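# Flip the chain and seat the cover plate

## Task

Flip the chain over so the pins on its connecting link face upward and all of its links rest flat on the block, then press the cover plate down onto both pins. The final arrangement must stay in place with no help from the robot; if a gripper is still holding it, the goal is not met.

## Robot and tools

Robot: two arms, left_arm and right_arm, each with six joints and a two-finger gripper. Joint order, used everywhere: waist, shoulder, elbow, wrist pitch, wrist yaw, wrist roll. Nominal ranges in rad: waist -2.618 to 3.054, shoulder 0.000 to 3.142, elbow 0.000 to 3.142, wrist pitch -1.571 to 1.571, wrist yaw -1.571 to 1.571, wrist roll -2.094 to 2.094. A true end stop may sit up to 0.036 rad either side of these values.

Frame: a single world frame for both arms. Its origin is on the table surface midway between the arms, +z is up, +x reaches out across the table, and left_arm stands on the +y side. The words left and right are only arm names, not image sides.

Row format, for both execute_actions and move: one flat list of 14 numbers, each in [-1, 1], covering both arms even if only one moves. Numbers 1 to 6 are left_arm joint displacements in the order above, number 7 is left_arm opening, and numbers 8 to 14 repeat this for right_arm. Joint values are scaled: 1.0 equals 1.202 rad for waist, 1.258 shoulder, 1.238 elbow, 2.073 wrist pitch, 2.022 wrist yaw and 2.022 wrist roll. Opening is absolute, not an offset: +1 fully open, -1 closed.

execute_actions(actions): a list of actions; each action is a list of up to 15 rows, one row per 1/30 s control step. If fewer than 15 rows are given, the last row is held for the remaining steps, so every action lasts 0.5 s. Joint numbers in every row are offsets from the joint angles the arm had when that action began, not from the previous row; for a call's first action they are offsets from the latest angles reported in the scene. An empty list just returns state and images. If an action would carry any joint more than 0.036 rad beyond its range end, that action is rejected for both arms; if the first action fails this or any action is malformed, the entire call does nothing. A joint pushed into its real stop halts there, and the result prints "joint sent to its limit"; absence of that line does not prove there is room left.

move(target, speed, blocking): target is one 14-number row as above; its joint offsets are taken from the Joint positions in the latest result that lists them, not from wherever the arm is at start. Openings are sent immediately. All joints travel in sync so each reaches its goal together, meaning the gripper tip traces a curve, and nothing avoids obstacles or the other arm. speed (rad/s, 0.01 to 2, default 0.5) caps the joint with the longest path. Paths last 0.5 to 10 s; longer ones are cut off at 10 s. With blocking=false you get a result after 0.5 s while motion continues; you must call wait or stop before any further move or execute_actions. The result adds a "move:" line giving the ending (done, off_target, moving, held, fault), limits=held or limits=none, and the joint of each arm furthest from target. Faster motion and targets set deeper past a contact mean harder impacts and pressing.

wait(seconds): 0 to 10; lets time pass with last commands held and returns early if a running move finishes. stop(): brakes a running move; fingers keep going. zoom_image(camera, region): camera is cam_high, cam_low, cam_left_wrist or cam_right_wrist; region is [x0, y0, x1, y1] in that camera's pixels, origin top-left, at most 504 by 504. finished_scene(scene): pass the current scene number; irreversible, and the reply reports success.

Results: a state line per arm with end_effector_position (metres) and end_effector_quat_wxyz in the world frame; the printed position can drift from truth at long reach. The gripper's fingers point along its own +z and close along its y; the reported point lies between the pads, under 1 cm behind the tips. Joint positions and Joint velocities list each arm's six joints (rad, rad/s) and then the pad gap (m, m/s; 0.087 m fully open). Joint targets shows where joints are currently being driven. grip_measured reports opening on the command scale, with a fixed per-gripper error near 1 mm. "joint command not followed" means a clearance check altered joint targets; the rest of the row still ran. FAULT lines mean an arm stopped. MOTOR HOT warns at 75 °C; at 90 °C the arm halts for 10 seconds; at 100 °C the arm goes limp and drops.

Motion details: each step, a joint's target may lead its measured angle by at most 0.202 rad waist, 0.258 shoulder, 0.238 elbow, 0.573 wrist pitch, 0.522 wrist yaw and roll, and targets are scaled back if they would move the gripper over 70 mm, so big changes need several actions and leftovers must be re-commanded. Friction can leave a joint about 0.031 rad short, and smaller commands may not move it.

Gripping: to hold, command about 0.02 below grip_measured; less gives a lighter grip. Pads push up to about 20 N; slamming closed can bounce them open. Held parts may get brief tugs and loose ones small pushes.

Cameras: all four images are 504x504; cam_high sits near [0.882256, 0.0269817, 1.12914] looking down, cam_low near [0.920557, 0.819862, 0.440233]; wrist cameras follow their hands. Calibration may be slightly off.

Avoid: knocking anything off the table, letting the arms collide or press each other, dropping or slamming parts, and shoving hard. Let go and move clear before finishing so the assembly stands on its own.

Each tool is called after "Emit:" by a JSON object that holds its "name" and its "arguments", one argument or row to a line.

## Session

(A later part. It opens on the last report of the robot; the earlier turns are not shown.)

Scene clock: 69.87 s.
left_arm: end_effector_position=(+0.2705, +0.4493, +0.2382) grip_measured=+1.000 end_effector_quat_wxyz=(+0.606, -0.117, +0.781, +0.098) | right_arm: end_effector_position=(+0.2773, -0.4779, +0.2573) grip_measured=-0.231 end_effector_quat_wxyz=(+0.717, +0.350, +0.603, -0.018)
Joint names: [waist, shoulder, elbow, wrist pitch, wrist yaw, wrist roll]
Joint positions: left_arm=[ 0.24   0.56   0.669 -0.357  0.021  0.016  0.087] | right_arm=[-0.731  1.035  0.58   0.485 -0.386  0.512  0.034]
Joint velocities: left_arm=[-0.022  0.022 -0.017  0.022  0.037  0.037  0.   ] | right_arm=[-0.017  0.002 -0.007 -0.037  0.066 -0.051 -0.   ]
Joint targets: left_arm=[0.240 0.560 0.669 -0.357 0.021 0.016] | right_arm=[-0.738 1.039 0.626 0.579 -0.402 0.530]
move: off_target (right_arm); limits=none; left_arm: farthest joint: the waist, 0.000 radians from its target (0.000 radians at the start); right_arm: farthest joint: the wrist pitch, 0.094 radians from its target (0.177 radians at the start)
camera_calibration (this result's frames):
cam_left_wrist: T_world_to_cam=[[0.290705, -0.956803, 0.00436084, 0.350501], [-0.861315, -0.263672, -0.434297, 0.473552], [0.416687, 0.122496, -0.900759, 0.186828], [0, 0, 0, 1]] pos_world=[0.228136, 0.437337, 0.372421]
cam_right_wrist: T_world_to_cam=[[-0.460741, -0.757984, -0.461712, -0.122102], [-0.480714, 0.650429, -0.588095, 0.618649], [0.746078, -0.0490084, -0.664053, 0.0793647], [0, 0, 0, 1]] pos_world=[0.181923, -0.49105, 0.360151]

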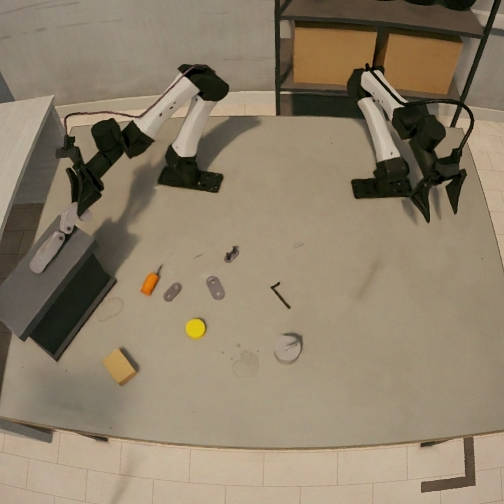

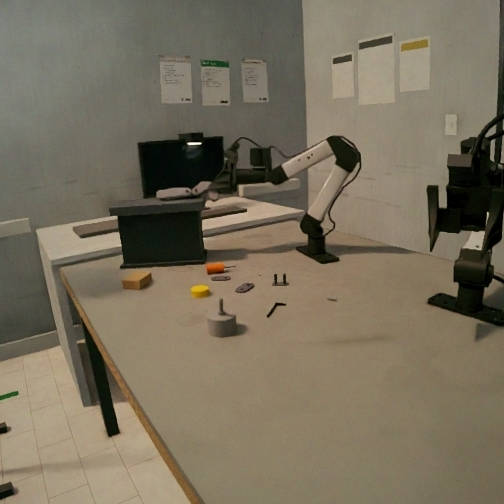

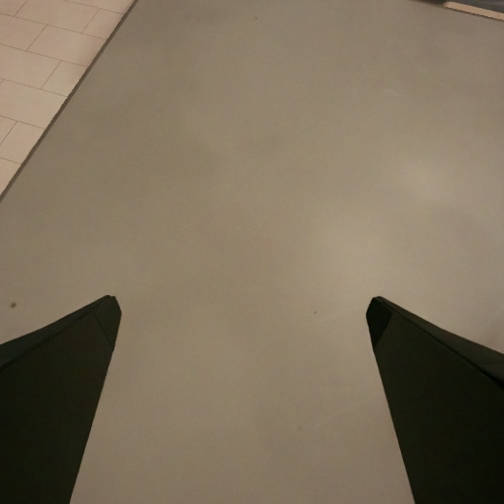

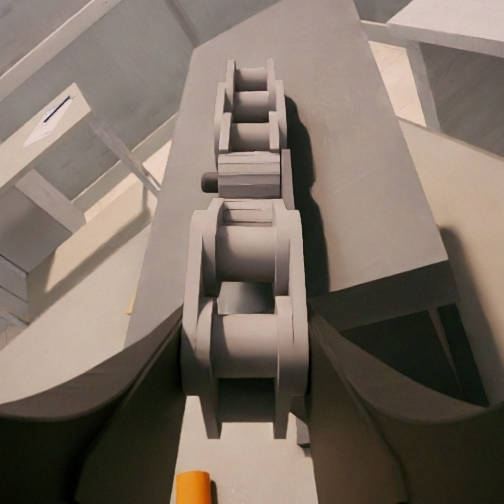

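Emit:
{"name": "move", "arguments": {
  "target": [0,0,0,0,0,0,1,-0.098,0.064,-0.024,0.07,-0.063,0.27,-0.28],
  "speed": 0.3
}}

Scene clock: 75.47 s.
left_arm: end_effector_position=(+0.2705, +0.4493, +0.2382) grip_measured=+1.000 end_effector_quat_wxyz=(+0.606, -0.117, +0.781, +0.098) | right_arm: end_effector_position=(+0.2717, -0.4840, +0.2480) grip_measured=-0.231 end_effector_quat_wxyz=(+0.683, +0.506, +0.497, +0.175)
Joint names: [waist, shoulder, elbow, wrist pitch, wrist yaw, wrist roll]
Joint positions: left_arm=[ 0.24   0.56   0.669 -0.357  0.021  0.016  0.087] | right_arm=[-0.84   1.11   0.55   0.551 -0.501  1.041  0.034]
Joint velocities: left_arm=[-0.012  0.002  0.002 -0.022  0.051  0.051  0.   ] | right_arm=[ 0.002  0.002 -0.007  0.051  0.066  0.066 -0.001]
Joint targets: left_arm=[0.240 0.560 0.669 -0.357 0.021 0.016] | right_arm=[-0.849 1.116 0.550 0.630 -0.513 1.058]
move: off_target (right_arm); limits=none; left_arm: farthest joint: the waist, 0.000 radians from its target (0.000 radians at the start); right_arm: farthest joint: the wrist pitch, 0.079 radians from its target (0.145 radians at the start)
camera_calibration (this result's frames):
cam_left_wrist: T_world_to_cam=[[0.290705, -0.956803, 0.00436084, 0.350501], [-0.861315, -0.263672, -0.434297, 0.473552], [0.416687, 0.122496, -0.900759, 0.186828], [0, 0, 0, 1]] pos_world=[0.228136, 0.437337, 0.372421]
cam_right_wrist: T_world_to_cam=[[-0.282029, -0.436898, -0.854155, 0.0705968], [-0.371288, 0.870627, -0.322729, 0.625435], [0.88465, 0.226118, -0.407757, 0.10906], [0, 0, 0, 1]] pos_world=[0.155647, -0.538337, 0.306617]

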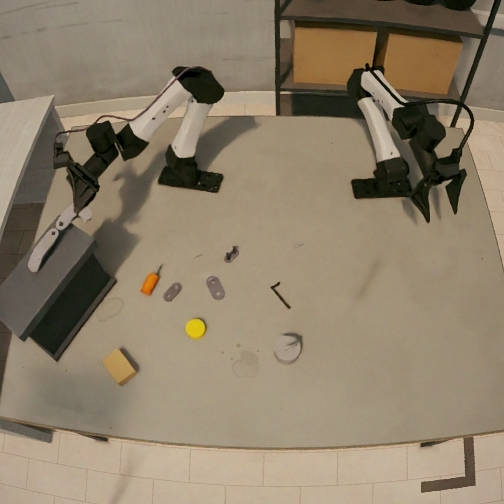

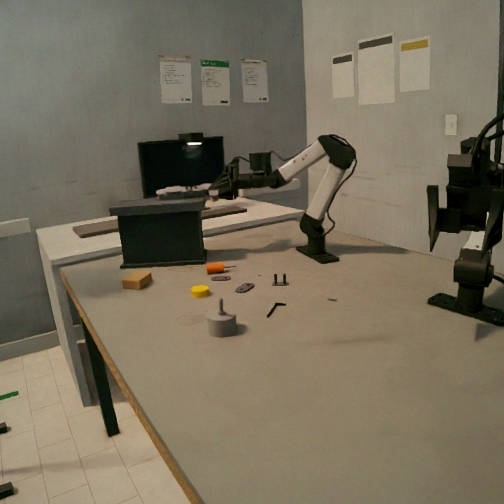

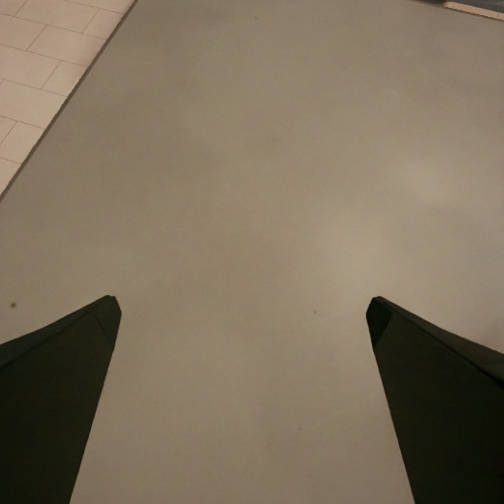

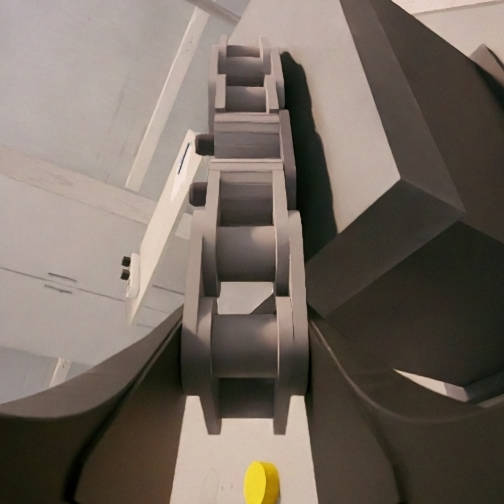

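Emit:
{"name": "move", "arguments": {
  "target": [0,0,0,0,0,0,1,-0.052,0.08,-0.05,0.1,-0.035,0.267,-0.28],
  "speed": 0.3
}}

Scene clock: 80.77 s.
left_arm: end_effector_position=(+0.2705, +0.4493, +0.2382) grip_measured=+1.000 end_effector_quat_wxyz=(+0.606, -0.117, +0.781, +0.098) | right_arm: end_effector_position=(+0.2684, -0.4909, +0.2458) grip_measured=-0.231 end_effector_quat_wxyz=(+0.616, +0.614, +0.351, +0.347)
Joint names: [waist, shoulder, elbow, wrist pitch, wrist yaw, wrist roll]
Joint positions: left_arm=[ 0.24   0.56   0.669 -0.357  0.021  0.016  0.087] | right_arm=[-0.894  1.201  0.496  0.704 -0.561  1.563  0.034]
Joint velocities: left_arm=[-0.027 -0.012 -0.017 -0.022  0.007  0.007  0.   ] | right_arm=[ 0.002  0.007  0.002 -0.022  0.037  0.007  0.   ]
Joint targets: left_arm=[0.240 0.560 0.669 -0.357 0.021 0.016] | right_arm=[-0.903 1.211 0.489 0.759 -0.572 1.581]
move: off_target (right_arm); limits=none; left_arm: farthest joint: the waist, 0.000 radians from its target (0.000 radians at the start); right_arm: farthest joint: the wrist pitch, 0.055 radians from its target (0.207 radians at the start)
camera_calibration (this result's frames):
cam_left_wrist: T_world_to_cam=[[0.290705, -0.956803, 0.00436084, 0.350501], [-0.861315, -0.263672, -0.434297, 0.473552], [0.416687, 0.122496, -0.900759, 0.186828], [0, 0, 0, 1]] pos_world=[0.228136, 0.437337, 0.372421]
cam_right_wrist: T_world_to_cam=[[-0.0232296, -0.0178417, -0.999571, 0.236686], [-0.328167, 0.944574, -0.00923359, 0.577192], [0.944334, 0.327812, -0.0277972, 0.0530827], [0, 0, 0, 1]] pos_world=[0.144786, -0.558379, 0.24339]

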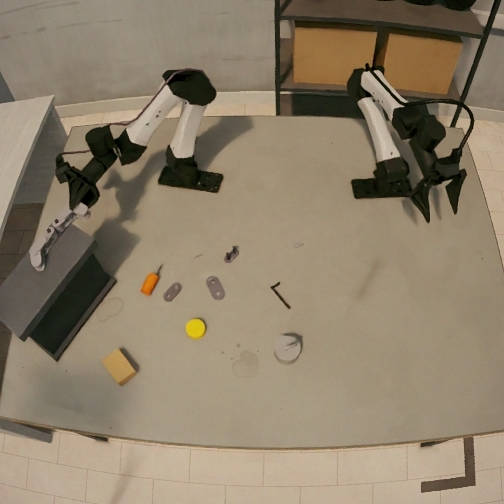

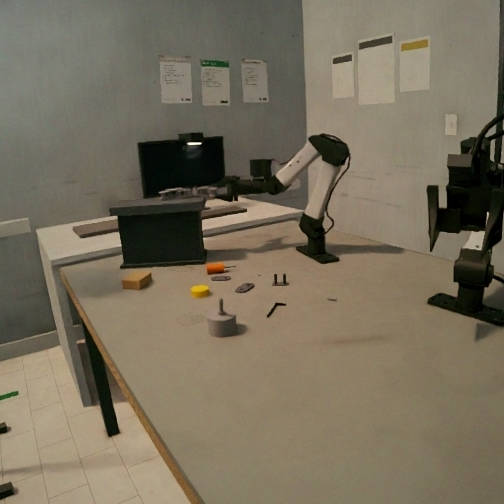

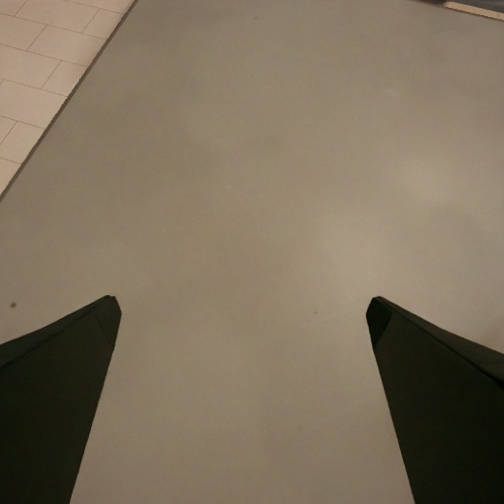

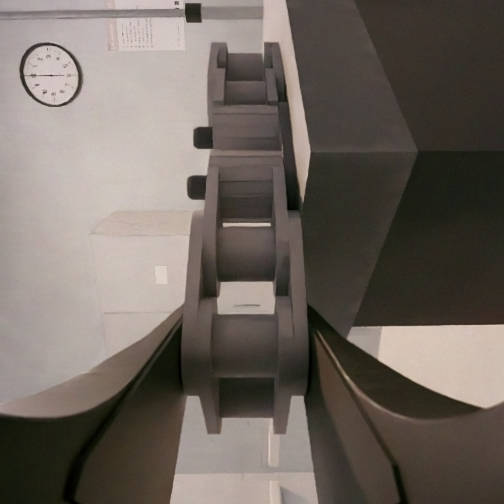

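Emit:
{"name": "move", "arguments": {
  "target": [0,0,0,0,0,0,1,0,0,0,0,0,0,0.5]
}}

Emit:
{"name": "move", "arguments": {
  "target": [0,0,0,0,0,0,1,-0.16,0,0,0,0,0,0.5],
  "speed": 0.3
}}

Emit:
{"name": "move", "arguments": {
  "target": [0,0,0,0,0,0,1,0,0.1,0.75,-0.45,0.1,-0.4,0.5],
  "speed": 0.7
}}

Scene clock: 84.83 s.
left_arm: end_effector_position=(+0.2705, +0.4493, +0.2382) grip_measured=+1.000 end_effector_quat_wxyz=(+0.606, -0.117, +0.781, +0.098) | right_arm: end_effector_position=(+0.2684, -0.4909, +0.2458) grip_measured=+0.500 end_effector_quat_wxyz=(+0.615, +0.614, +0.351, +0.347)
Joint names: [waist, shoulder, elbow, wrist pitch, wrist yaw, wrist roll]
Joint positions: left_arm=[ 0.24   0.56   0.669 -0.357  0.021  0.016  0.087] | right_arm=[-0.894  1.201  0.496  0.704 -0.561  1.564  0.066]
Joint velocities: left_arm=[ 0.002 -0.007 -0.007 -0.037 -0.037 -0.022  0.   ] | right_arm=[-0.002 -0.022  0.007  0.007 -0.022 -0.037  0.001]
Joint targets: left_arm=[0.240 0.560 0.669 -0.357 0.021 0.016] | right_arm=[-0.894 1.201 0.496 0.704 -0.561 1.563]
move: done; limits=none; left_arm: farthest joint: the waist, 0.000 radians from its target (0.000 radians at the start); right_arm: farthest joint: the wrist roll, 0.001 radians from its target (0.001 radians at the start)
camera_calibration (this result's frames):
cam_left_wrist: T_world_to_cam=[[0.290705, -0.956803, 0.00436084, 0.350501], [-0.861315, -0.263672, -0.434297, 0.473552], [0.416687, 0.122496, -0.900759, 0.186828], [0, 0, 0, 1]] pos_world=[0.228136, 0.437337, 0.372421]
cam_right_wrist: T_world_to_cam=[[-0.0230341, -0.0175143, -0.999581, 0.236813], [-0.328165, 0.944578, -0.0089884, 0.577132], [0.94434, 0.327821, -0.0275051, 0.0530139], [0, 0, 0, 1]] pos_world=[0.144786, -0.558378, 0.24336]

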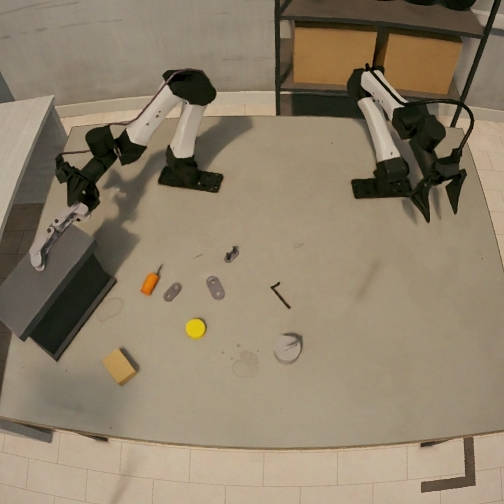

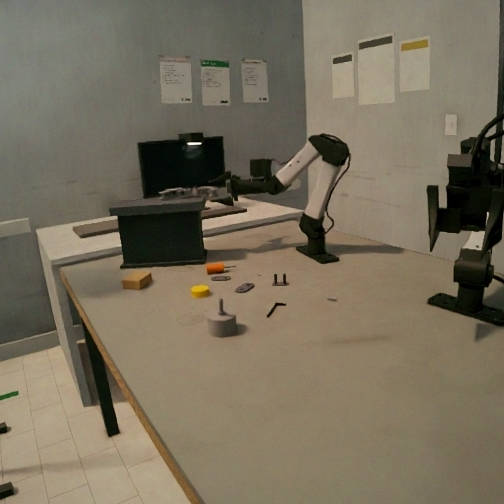

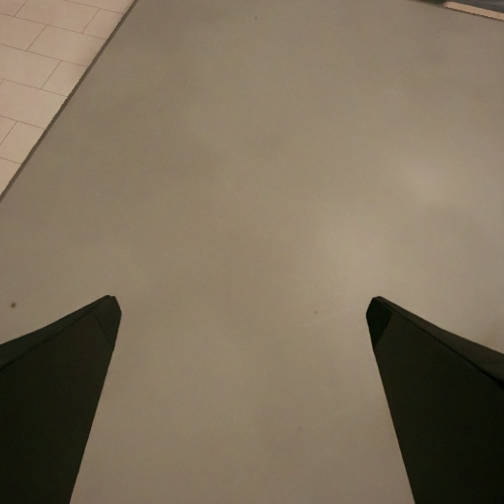

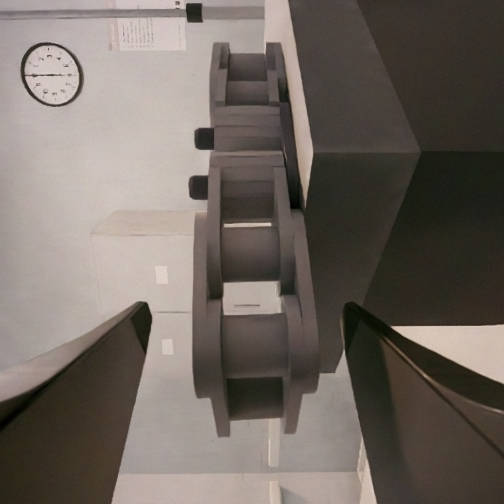

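Scene clock: 85.83 s.
left_arm: end_effector_position=(+0.2705, +0.4493, +0.2382) grip_measured=+1.000 end_effector_quat_wxyz=(+0.606, -0.117, +0.781, +0.098) | right_arm: end_effector_position=(+0.2169, -0.5370, +0.2458) grip_measured=+0.500 end_effector_quat_wxyz=(+0.645, +0.644, +0.293, +0.288)
Joint names: [waist, shoulder, elbow, wrist pitch, wrist yaw, wrist roll]
Joint positions: left_arm=[ 0.24   0.56   0.669 -0.357  0.021  0.016  0.087] | right_arm=[-1.08   1.201  0.496  0.704 -0.561  1.564  0.066]
Joint velocities: left_arm=[ 0.002  0.007 -0.002 -0.007  0.037 -0.022  0.   ] | right_arm=[ 0.002 -0.007 -0.012  0.022  0.037  0.007  0.   ]
Joint targets: left_arm=[0.240 0.560 0.669 -0.357 0.021 0.016] | right_arm=[-1.087 1.201 0.496 0.704 -0.561 1.564]
move: done; limits=none; left_arm: farthest joint: the waist, 0.000 radians from its target (0.000 radians at the start); right_arm: farthest joint: the waist, 0.007 radians from its target (0.192 radians at the start)
camera_calibration (this result's frames):
cam_left_wrist: T_world_to_cam=[[0.290705, -0.956803, 0.00436084, 0.350501], [-0.861315, -0.263672, -0.434297, 0.473552], [0.416687, 0.122496, -0.900759, 0.186828], [0, 0, 0, 1]] pos_world=[0.228136, 0.437337, 0.372421]
cam_right_wrist: T_world_to_cam=[[-0.0258679, -0.0129681, -0.999581, 0.237876], [-0.148421, 0.988883, -0.0089884, 0.588613], [0.988586, 0.148126, -0.0275051, 0.0106517], [0, 0, 0, 1]] pos_world=[0.0829856, -0.580563, 0.24336]

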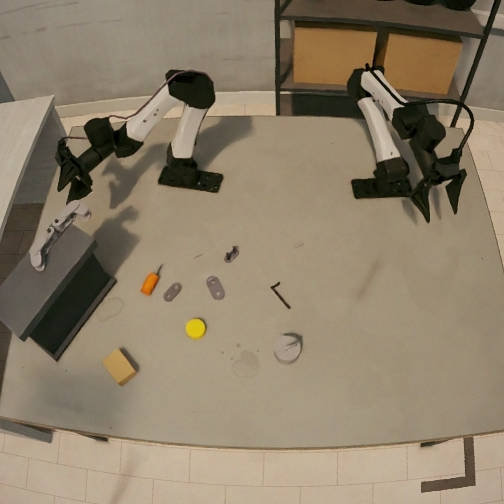

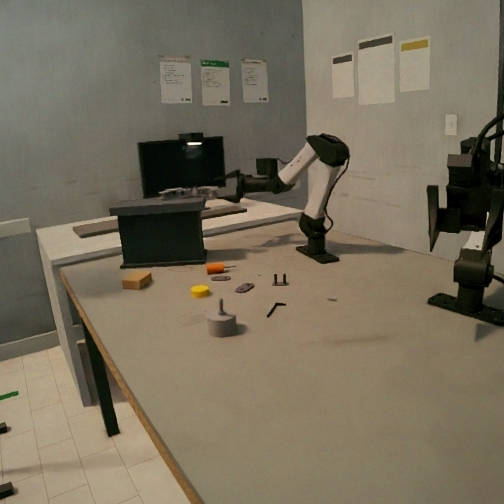

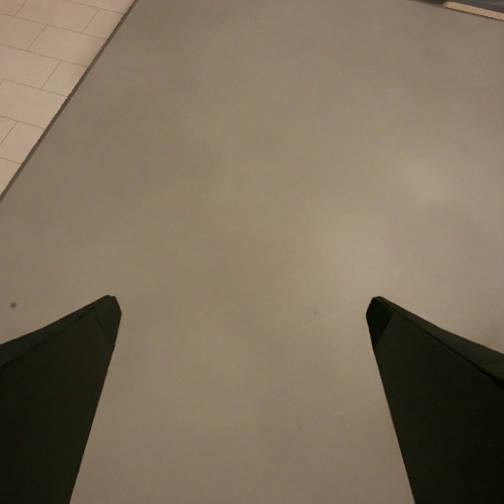

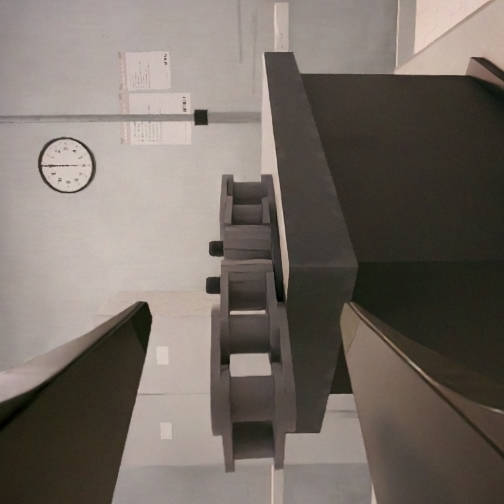

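Scene clock: 88.03 s.
left_arm: end_effector_position=(+0.2705, +0.4493, +0.2382) grip_measured=+1.000 end_effector_quat_wxyz=(+0.606, -0.117, +0.781, +0.098) | right_arm: end_effector_position=(+0.1970, -0.6054, +0.3974) grip_measured=+0.500 end_effector_quat_wxyz=(+0.668, +0.562, +0.487, -0.038)
Joint names: [waist, shoulder, elbow, wrist pitch, wrist yaw, wrist roll]
Joint positions: left_arm=[ 0.24   0.56   0.669 -0.357  0.021  0.016  0.087] | right_arm=[-1.08   1.305  1.408 -0.217 -0.37   0.758  0.066]
Joint velocities: left_arm=[ 0.002  0.002  0.007  0.037  0.007 -0.007  0.   ] | right_arm=[ 0.017 -0.032 -0.012 -0.022 -0.051 -0.081 -0.   ]
Joint targets: left_arm=[0.240 0.560 0.669 -0.357 0.021 0.016] | right_arm=[-1.080 1.327 1.424 -0.229 -0.358 0.755]
move: off_target (right_arm); limits=none; left_arm: farthest joint: the waist, 0.000 radians from its target (0.000 radians at the start); right_arm: farthest joint: the shoulder, 0.022 radians from its target (0.126 radians at the start)
camera_calibration (this result's frames):
cam_left_wrist: T_world_to_cam=[[0.290705, -0.956803, 0.00436084, 0.350501], [-0.861315, -0.263672, -0.434297, 0.473552], [0.416687, 0.122496, -0.900759, 0.186828], [0, 0, 0, 1]] pos_world=[0.228136, 0.437337, 0.372421]
cam_right_wrist: T_world_to_cam=[[-0.61399, -0.369564, -0.697452, 0.167953], [-0.133984, 0.919593, -0.369321, 0.753045], [0.777859, -0.133311, -0.614136, 0.148998], [0, 0, 0, 1]] pos_world=[0.0881178, -0.610562, 0.486759]

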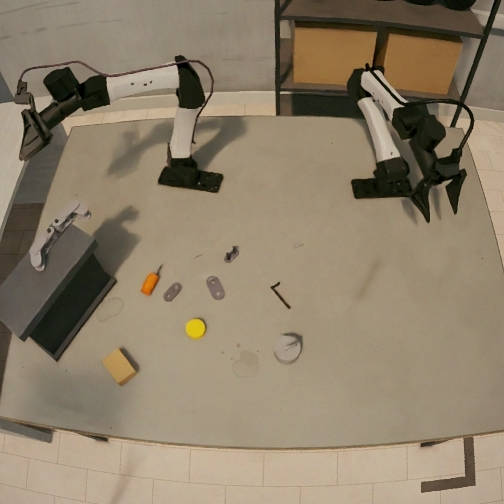

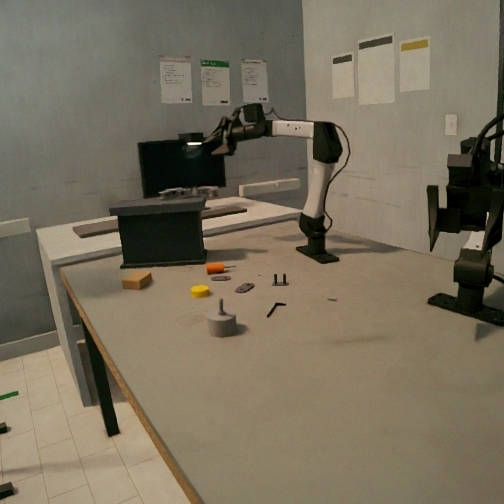

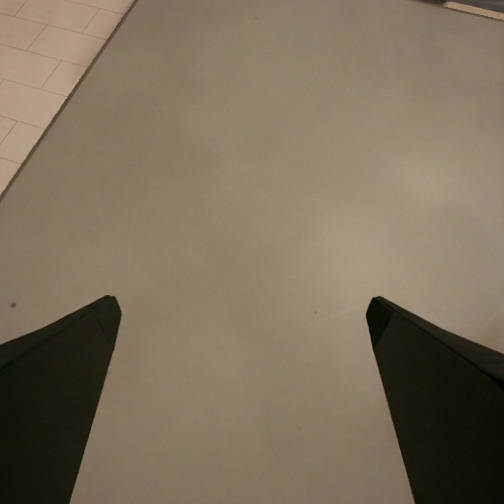

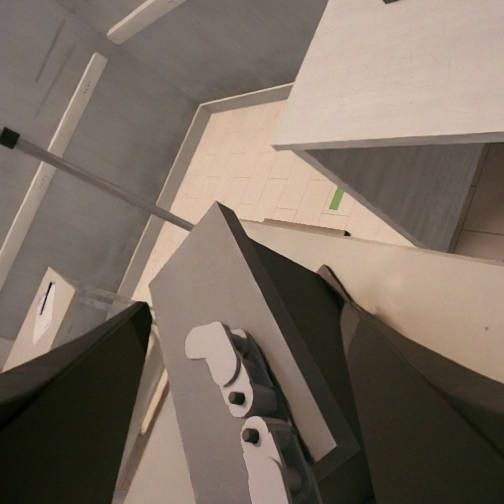

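Emit:
{"name": "move", "arguments": {
  "target": [0,0,0,0,0,0,1,0.452,0.472,0.569,-0.298,0.086,-0.448,0.3],
  "speed": 0.7
}}

Scene clock: 94.73 s.
left_arm: end_effector_position=(+0.2705, +0.4493, +0.2382) grip_measured=+1.000 end_effector_quat_wxyz=(+0.606, -0.117, +0.781, +0.098) | right_arm: end_effector_position=(+0.3896, -0.5568, +0.2959) grip_measured=+0.300 end_effector_quat_wxyz=(+0.452, +0.215, +0.859, -0.112)
Joint names: [waist, shoulder, elbow, wrist pitch, wrist yaw, wrist roll]
Joint positions: left_arm=[ 0.24   0.56   0.669 -0.357  0.021  0.016  0.087] | right_arm=[-0.535  1.887  2.091 -0.822 -0.207 -0.142  0.057]
Joint velocities: left_arm=[-0.007 -0.007 -0.017  0.007 -0.022  0.007  0.   ] | right_arm=[-0.002  0.002 -0.007 -0.022  0.007  0.022  0.001]
Joint targets: left_arm=[0.240 0.560 0.669 -0.357 0.021 0.016] | right_arm=[-0.536 1.898 2.112 -0.834 -0.196 -0.147]
move: off_target (right_arm); limits=none; left_arm: farthest joint: the waist, 0.000 radians from its target (0.000 radians at the start); right_arm: farthest joint: the elbow, 0.022 radians from its target (0.704 radians at the start)
camera_calibration (this result's frames):
cam_left_wrist: T_world_to_cam=[[0.290705, -0.956803, 0.00436084, 0.350501], [-0.861315, -0.263672, -0.434297, 0.473552], [0.416687, 0.122496, -0.900759, 0.186828], [0, 0, 0, 1]] pos_world=[0.228136, 0.437337, 0.372421]
cam_right_wrist: T_world_to_cam=[[-0.466455, -0.884329, 0.0195284, -0.322854], [-0.881381, 0.462807, -0.0947447, 0.652261], [0.0747477, -0.0614061, -0.99531, 0.370021], [0, 0, 0, 1]] pos_world=[0.396636, -0.564659, 0.436389]

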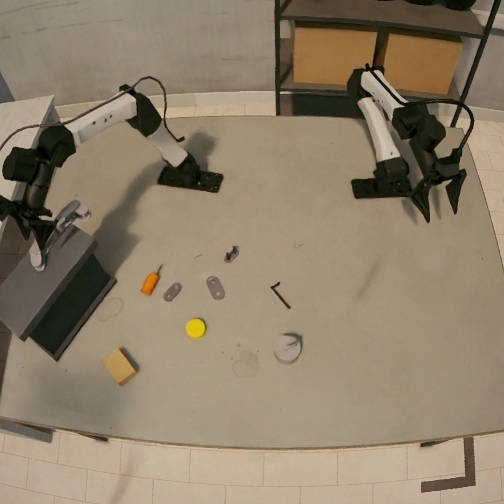

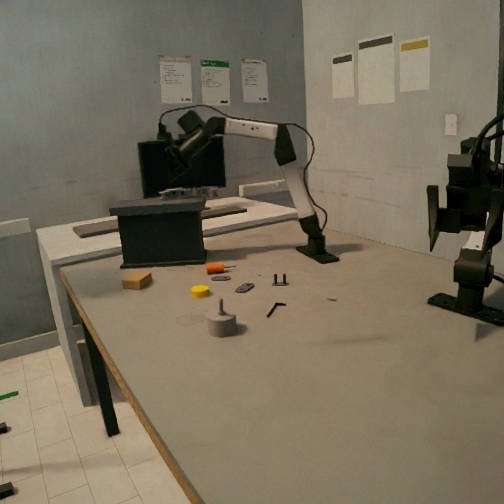

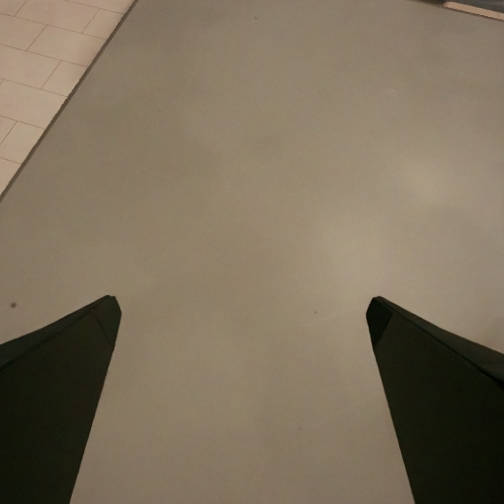

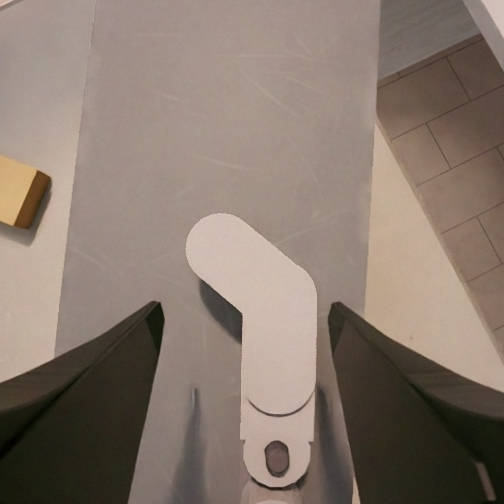

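Emit:
{"name": "move", "arguments": {
  "target": [0,0,0,0,0,0,1,-0.035,-0.123,-0.282,0.098,0,0,0.3],
  "speed": 0.25
}}

Emit:
{"name": "zoom_image", "arguments": {
  "camera": "cam_low",
  "region": [120,150,240,220]
}}

Scene clock: 103.03 s.
left_arm: end_effector_position=(+0.2705, +0.4493, +0.2382) grip_measured=+1.000 end_effector_quat_wxyz=(+0.606, -0.117, +0.781, +0.098) | right_arm: end_effector_position=(+0.3654, -0.5575, +0.2581) grip_measured=+0.300 end_effector_quat_wxyz=(+0.449, +0.230, +0.855, -0.119)
Joint names: [waist, shoulder, elbow, wrist pitch, wrist yaw, wrist roll]
Joint positions: left_arm=[ 0.24   0.56   0.669 -0.357  0.021  0.016  0.087] | right_arm=[-0.57   1.753  1.762 -0.63  -0.207 -0.143  0.057]
Joint velocities: left_arm=[-0.027 -0.012 -0.012  0.007 -0.037 -0.095  0.   ] | right_arm=[-0.002 -0.012 -0.002 -0.007 -0.081 -0.051 -0.001]
Joint targets: left_arm=[0.240 0.560 0.669 -0.357 0.021 0.016] | right_arm=[-0.577 1.732 1.742 -0.619 -0.207 -0.142]
move: off_target (right_arm); limits=none; left_arm: farthest joint: the waist, 0.000 radians from its target (0.000 radians at the start); right_arm: farthest joint: the shoulder, 0.021 radians from its target (0.155 radians at the start)
camera_calibration (this result's frames):
cam_left_wrist: T_world_to_cam=[[0.290705, -0.956803, 0.00436084, 0.350501], [-0.861315, -0.263672, -0.434297, 0.473552], [0.416687, 0.122496, -0.900759, 0.186828], [0, 0, 0, 1]] pos_world=[0.228136, 0.437337, 0.372421]
cam_right_wrist: T_world_to_cam=[[-0.496121, -0.868033, 0.019579, -0.314129], [-0.865372, 0.492513, -0.092538, 0.637871], [0.0706831, -0.0628531, -0.995517, 0.334932], [0, 0, 0, 1]] pos_world=[0.372475, -0.565782, 0.398608]

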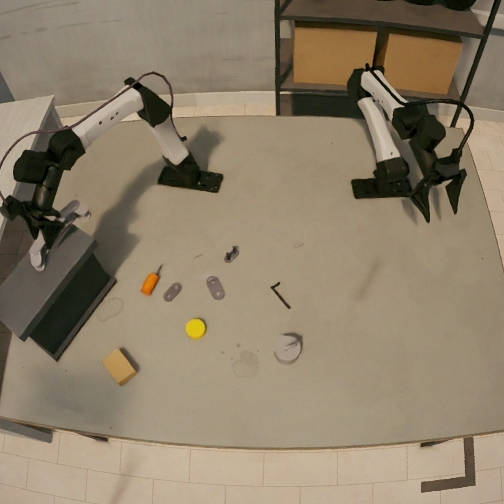

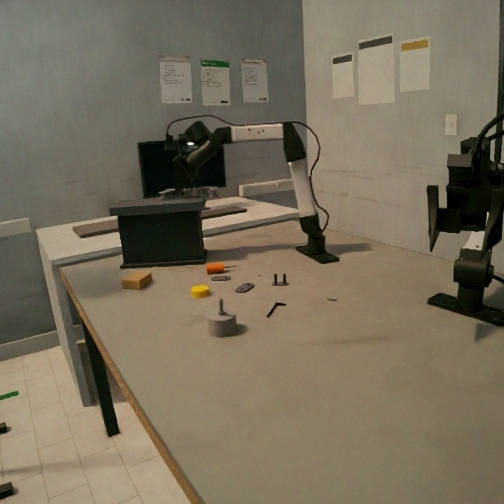

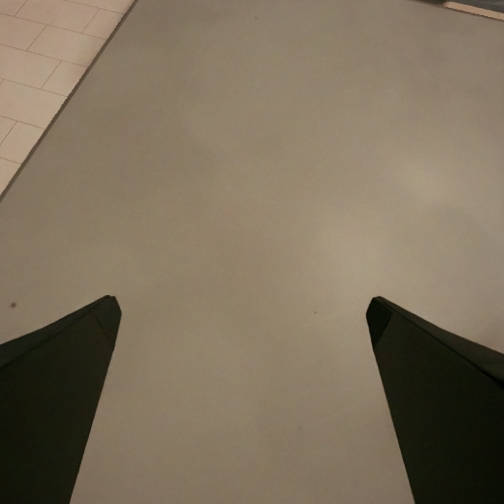

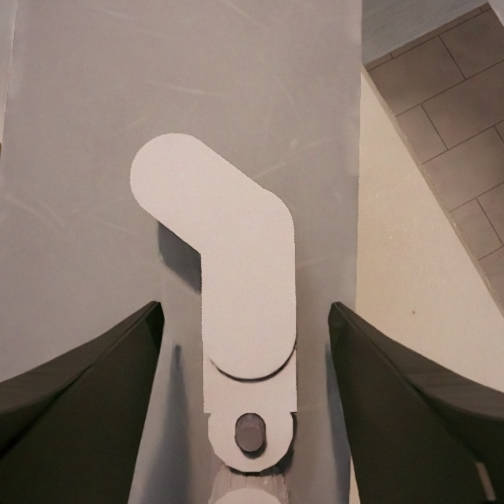

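Region (120, 150, 240, 220) of cam_low's 504x504 image, scaled by 4.200, with more detail than that image has; it fills the top 294 rows of this view, and the rest is white.

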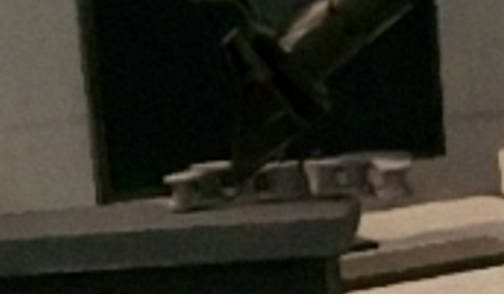

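Emit:
{"name": "move", "arguments": {
  "target": [0,0,0,0,0,0,1,0,0,0,0,0,0,-0.4]
}}

Emit:
{"name": "move", "arguments": {
  "target": [0,0,0,0,0,0,1,0.066,0.244,0.347,-0.049,0.034,0.024,-0.4],
  "speed": 0.15
}}

Emit:
{"name": "zoom_image", "arguments": {
  "camera": "cam_low",
  "region": [120,150,240,220]
}}

Emit:
{"name": "zoom_image", "arguments": {
  "camera": "cam_high",
  "region": [0,170,140,310]
}}

Scene clock: 111.50 s.
left_arm: end_effector_position=(+0.2705, +0.4493, +0.2382) grip_measured=+1.000 end_effector_quat_wxyz=(+0.606, -0.117, +0.781, +0.098) | right_arm: end_effector_position=(+0.3655, -0.5577, +0.2583) grip_measured=-0.351 end_effector_quat_wxyz=(+0.449, +0.230, +0.855, -0.119)
Joint names: [waist, shoulder, elbow, wrist pitch, wrist yaw, wrist roll]
Joint positions: left_arm=[ 0.24   0.56   0.669 -0.357  0.021  0.016  0.087] | right_arm=[-0.57   1.753  1.762 -0.629 -0.206 -0.143  0.028]
Joint velocities: left_arm=[-0.002 -0.002  0.007  0.022  0.022  0.022  0.   ] | right_arm=[-0.022 -0.012 -0.017 -0.037  0.037 -0.007 -0.   ]
Joint targets: left_arm=[0.240 0.560 0.669 -0.357 0.021 0.016] | right_arm=[-0.570 1.753 1.762 -0.629 -0.207 -0.142]
move: done; limits=none; left_arm: farthest joint: the waist, 0.000 radians from its target (0.000 radians at the start); right_arm: farthest joint: the wrist pitch, 0.001 radians from its target (0.001 radians at the start)
camera_calibration (this result's frames):
cam_left_wrist: T_world_to_cam=[[0.290705, -0.956803, 0.00436084, 0.350501], [-0.861315, -0.263672, -0.434297, 0.473552], [0.416687, 0.122496, -0.900759, 0.186828], [0, 0, 0, 1]] pos_world=[0.228136, 0.437337, 0.372421]
cam_right_wrist: T_world_to_cam=[[-0.496664, -0.867708, 0.0202004, -0.314078], [-0.865044, 0.492971, -0.0931606, 0.638293], [0.070878, -0.0637438, -0.995446, 0.334453], [0, 0, 0, 1]] pos_world=[0.372455, -0.565869, 0.398738]

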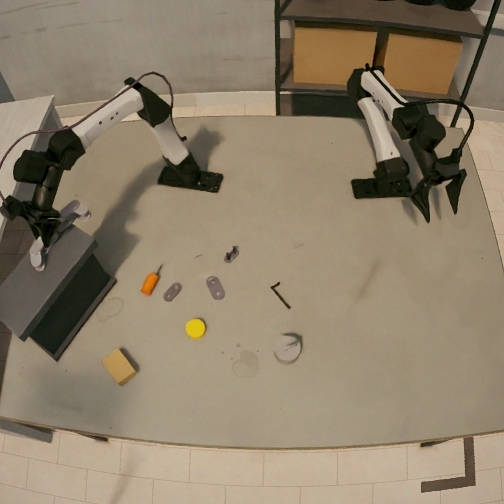

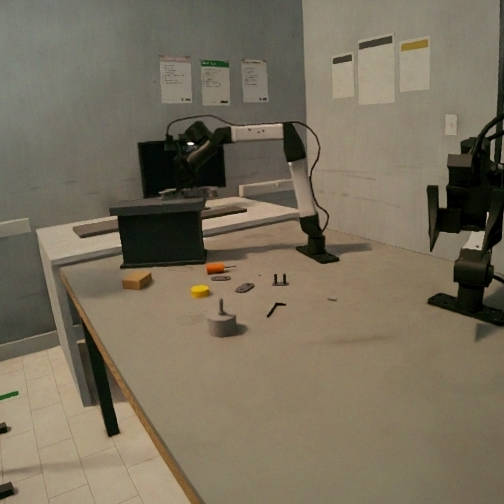

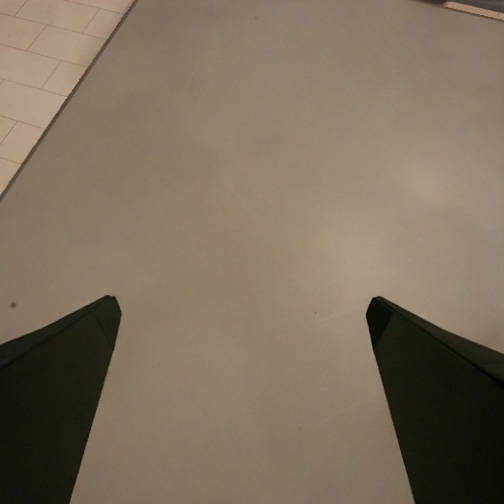

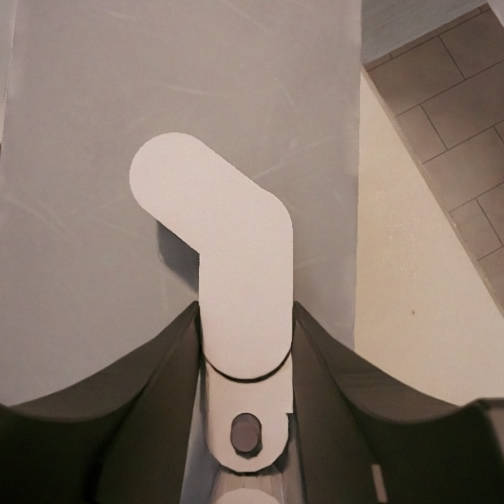

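Scene clock: 114.67 s.
left_arm: end_effector_position=(+0.2705, +0.4493, +0.2382) grip_measured=+1.000 end_effector_quat_wxyz=(+0.606, -0.117, +0.781, +0.098) | right_arm: end_effector_position=(+0.4313, -0.5802, +0.2593) grip_measured=-0.351 end_effector_quat_wxyz=(+0.446, +0.232, +0.856, -0.119)
Joint names: [waist, shoulder, elbow, wrist pitch, wrist yaw, wrist roll]
Joint positions: left_arm=[ 0.24   0.56   0.669 -0.357  0.021  0.016  0.087] | right_arm=[-0.5    2.045  2.165 -0.738 -0.146 -0.1    0.028]
Joint velocities: left_arm=[-0.017 -0.012 -0.037  0.037  0.051  0.037  0.   ] | right_arm=[-0.002  0.012  0.022  0.007  0.007 -0.007  0.001]
Joint targets: left_arm=[0.240 0.560 0.669 -0.357 0.021 0.016] | right_arm=[-0.490 2.060 2.191 -0.731 -0.138 -0.094]
move: off_target (right_arm); limits=none; left_arm: farthest joint: the waist, 0.000 radians from its target (0.000 radians at the start); right_arm: farthest joint: the elbow, 0.027 radians from its target (0.430 radians at the start)
camera_calibration (this result's frames):
cam_left_wrist: T_world_to_cam=[[0.290705, -0.956803, 0.00436084, 0.350501], [-0.861315, -0.263672, -0.434297, 0.473552], [0.416687, 0.122496, -0.900759, 0.186828], [0, 0, 0, 1]] pos_world=[0.228136, 0.437337, 0.372421]
cam_right_wrist: T_world_to_cam=[[-0.499493, -0.866101, 0.0193911, -0.298528], [-0.863804, 0.496215, -0.0872498, 0.706301], [0.065945, -0.0603308, -0.995998, 0.333674], [0, 0, 0, 1]] pos_world=[0.438989, -0.588902, 0.399752]

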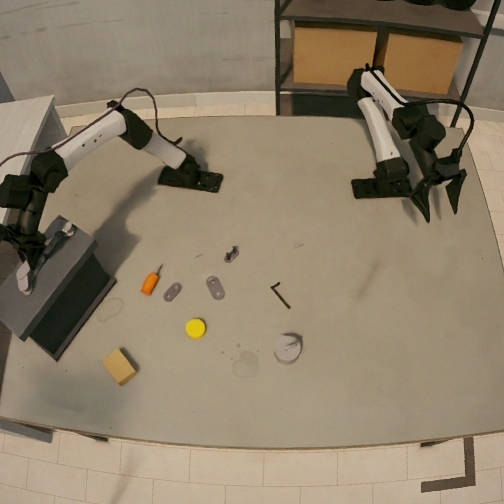

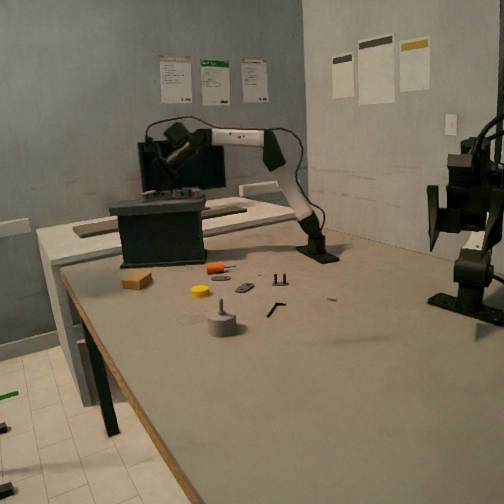

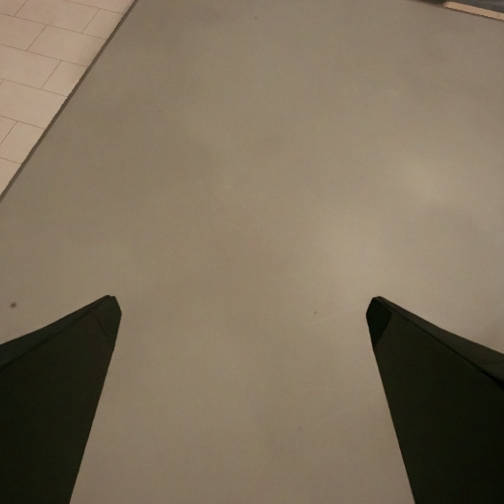

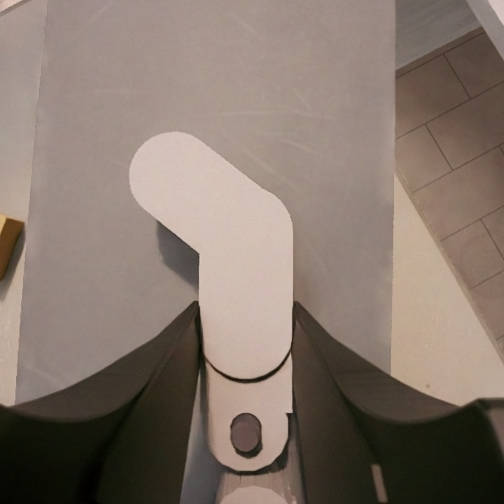

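Region (120, 150, 240, 220) of cam_low's 504x504 image, scaled by 4.200, with more detail than that image has; it fills the top 294 rows of this view, and the rest is white.

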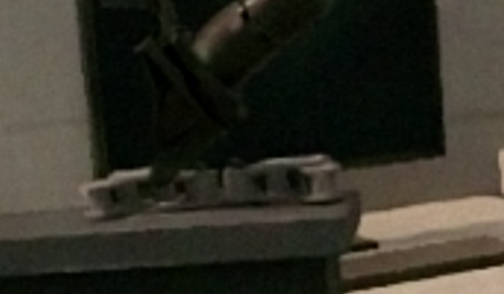

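Region (0, 170, 140, 310) of cam_high's 504x504 image, scaled by 3.600, with more detail than that image has.

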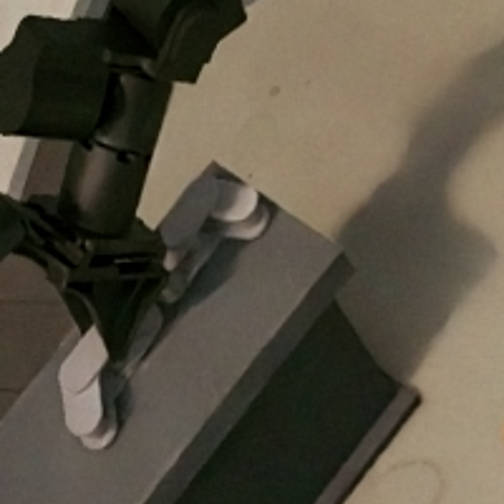

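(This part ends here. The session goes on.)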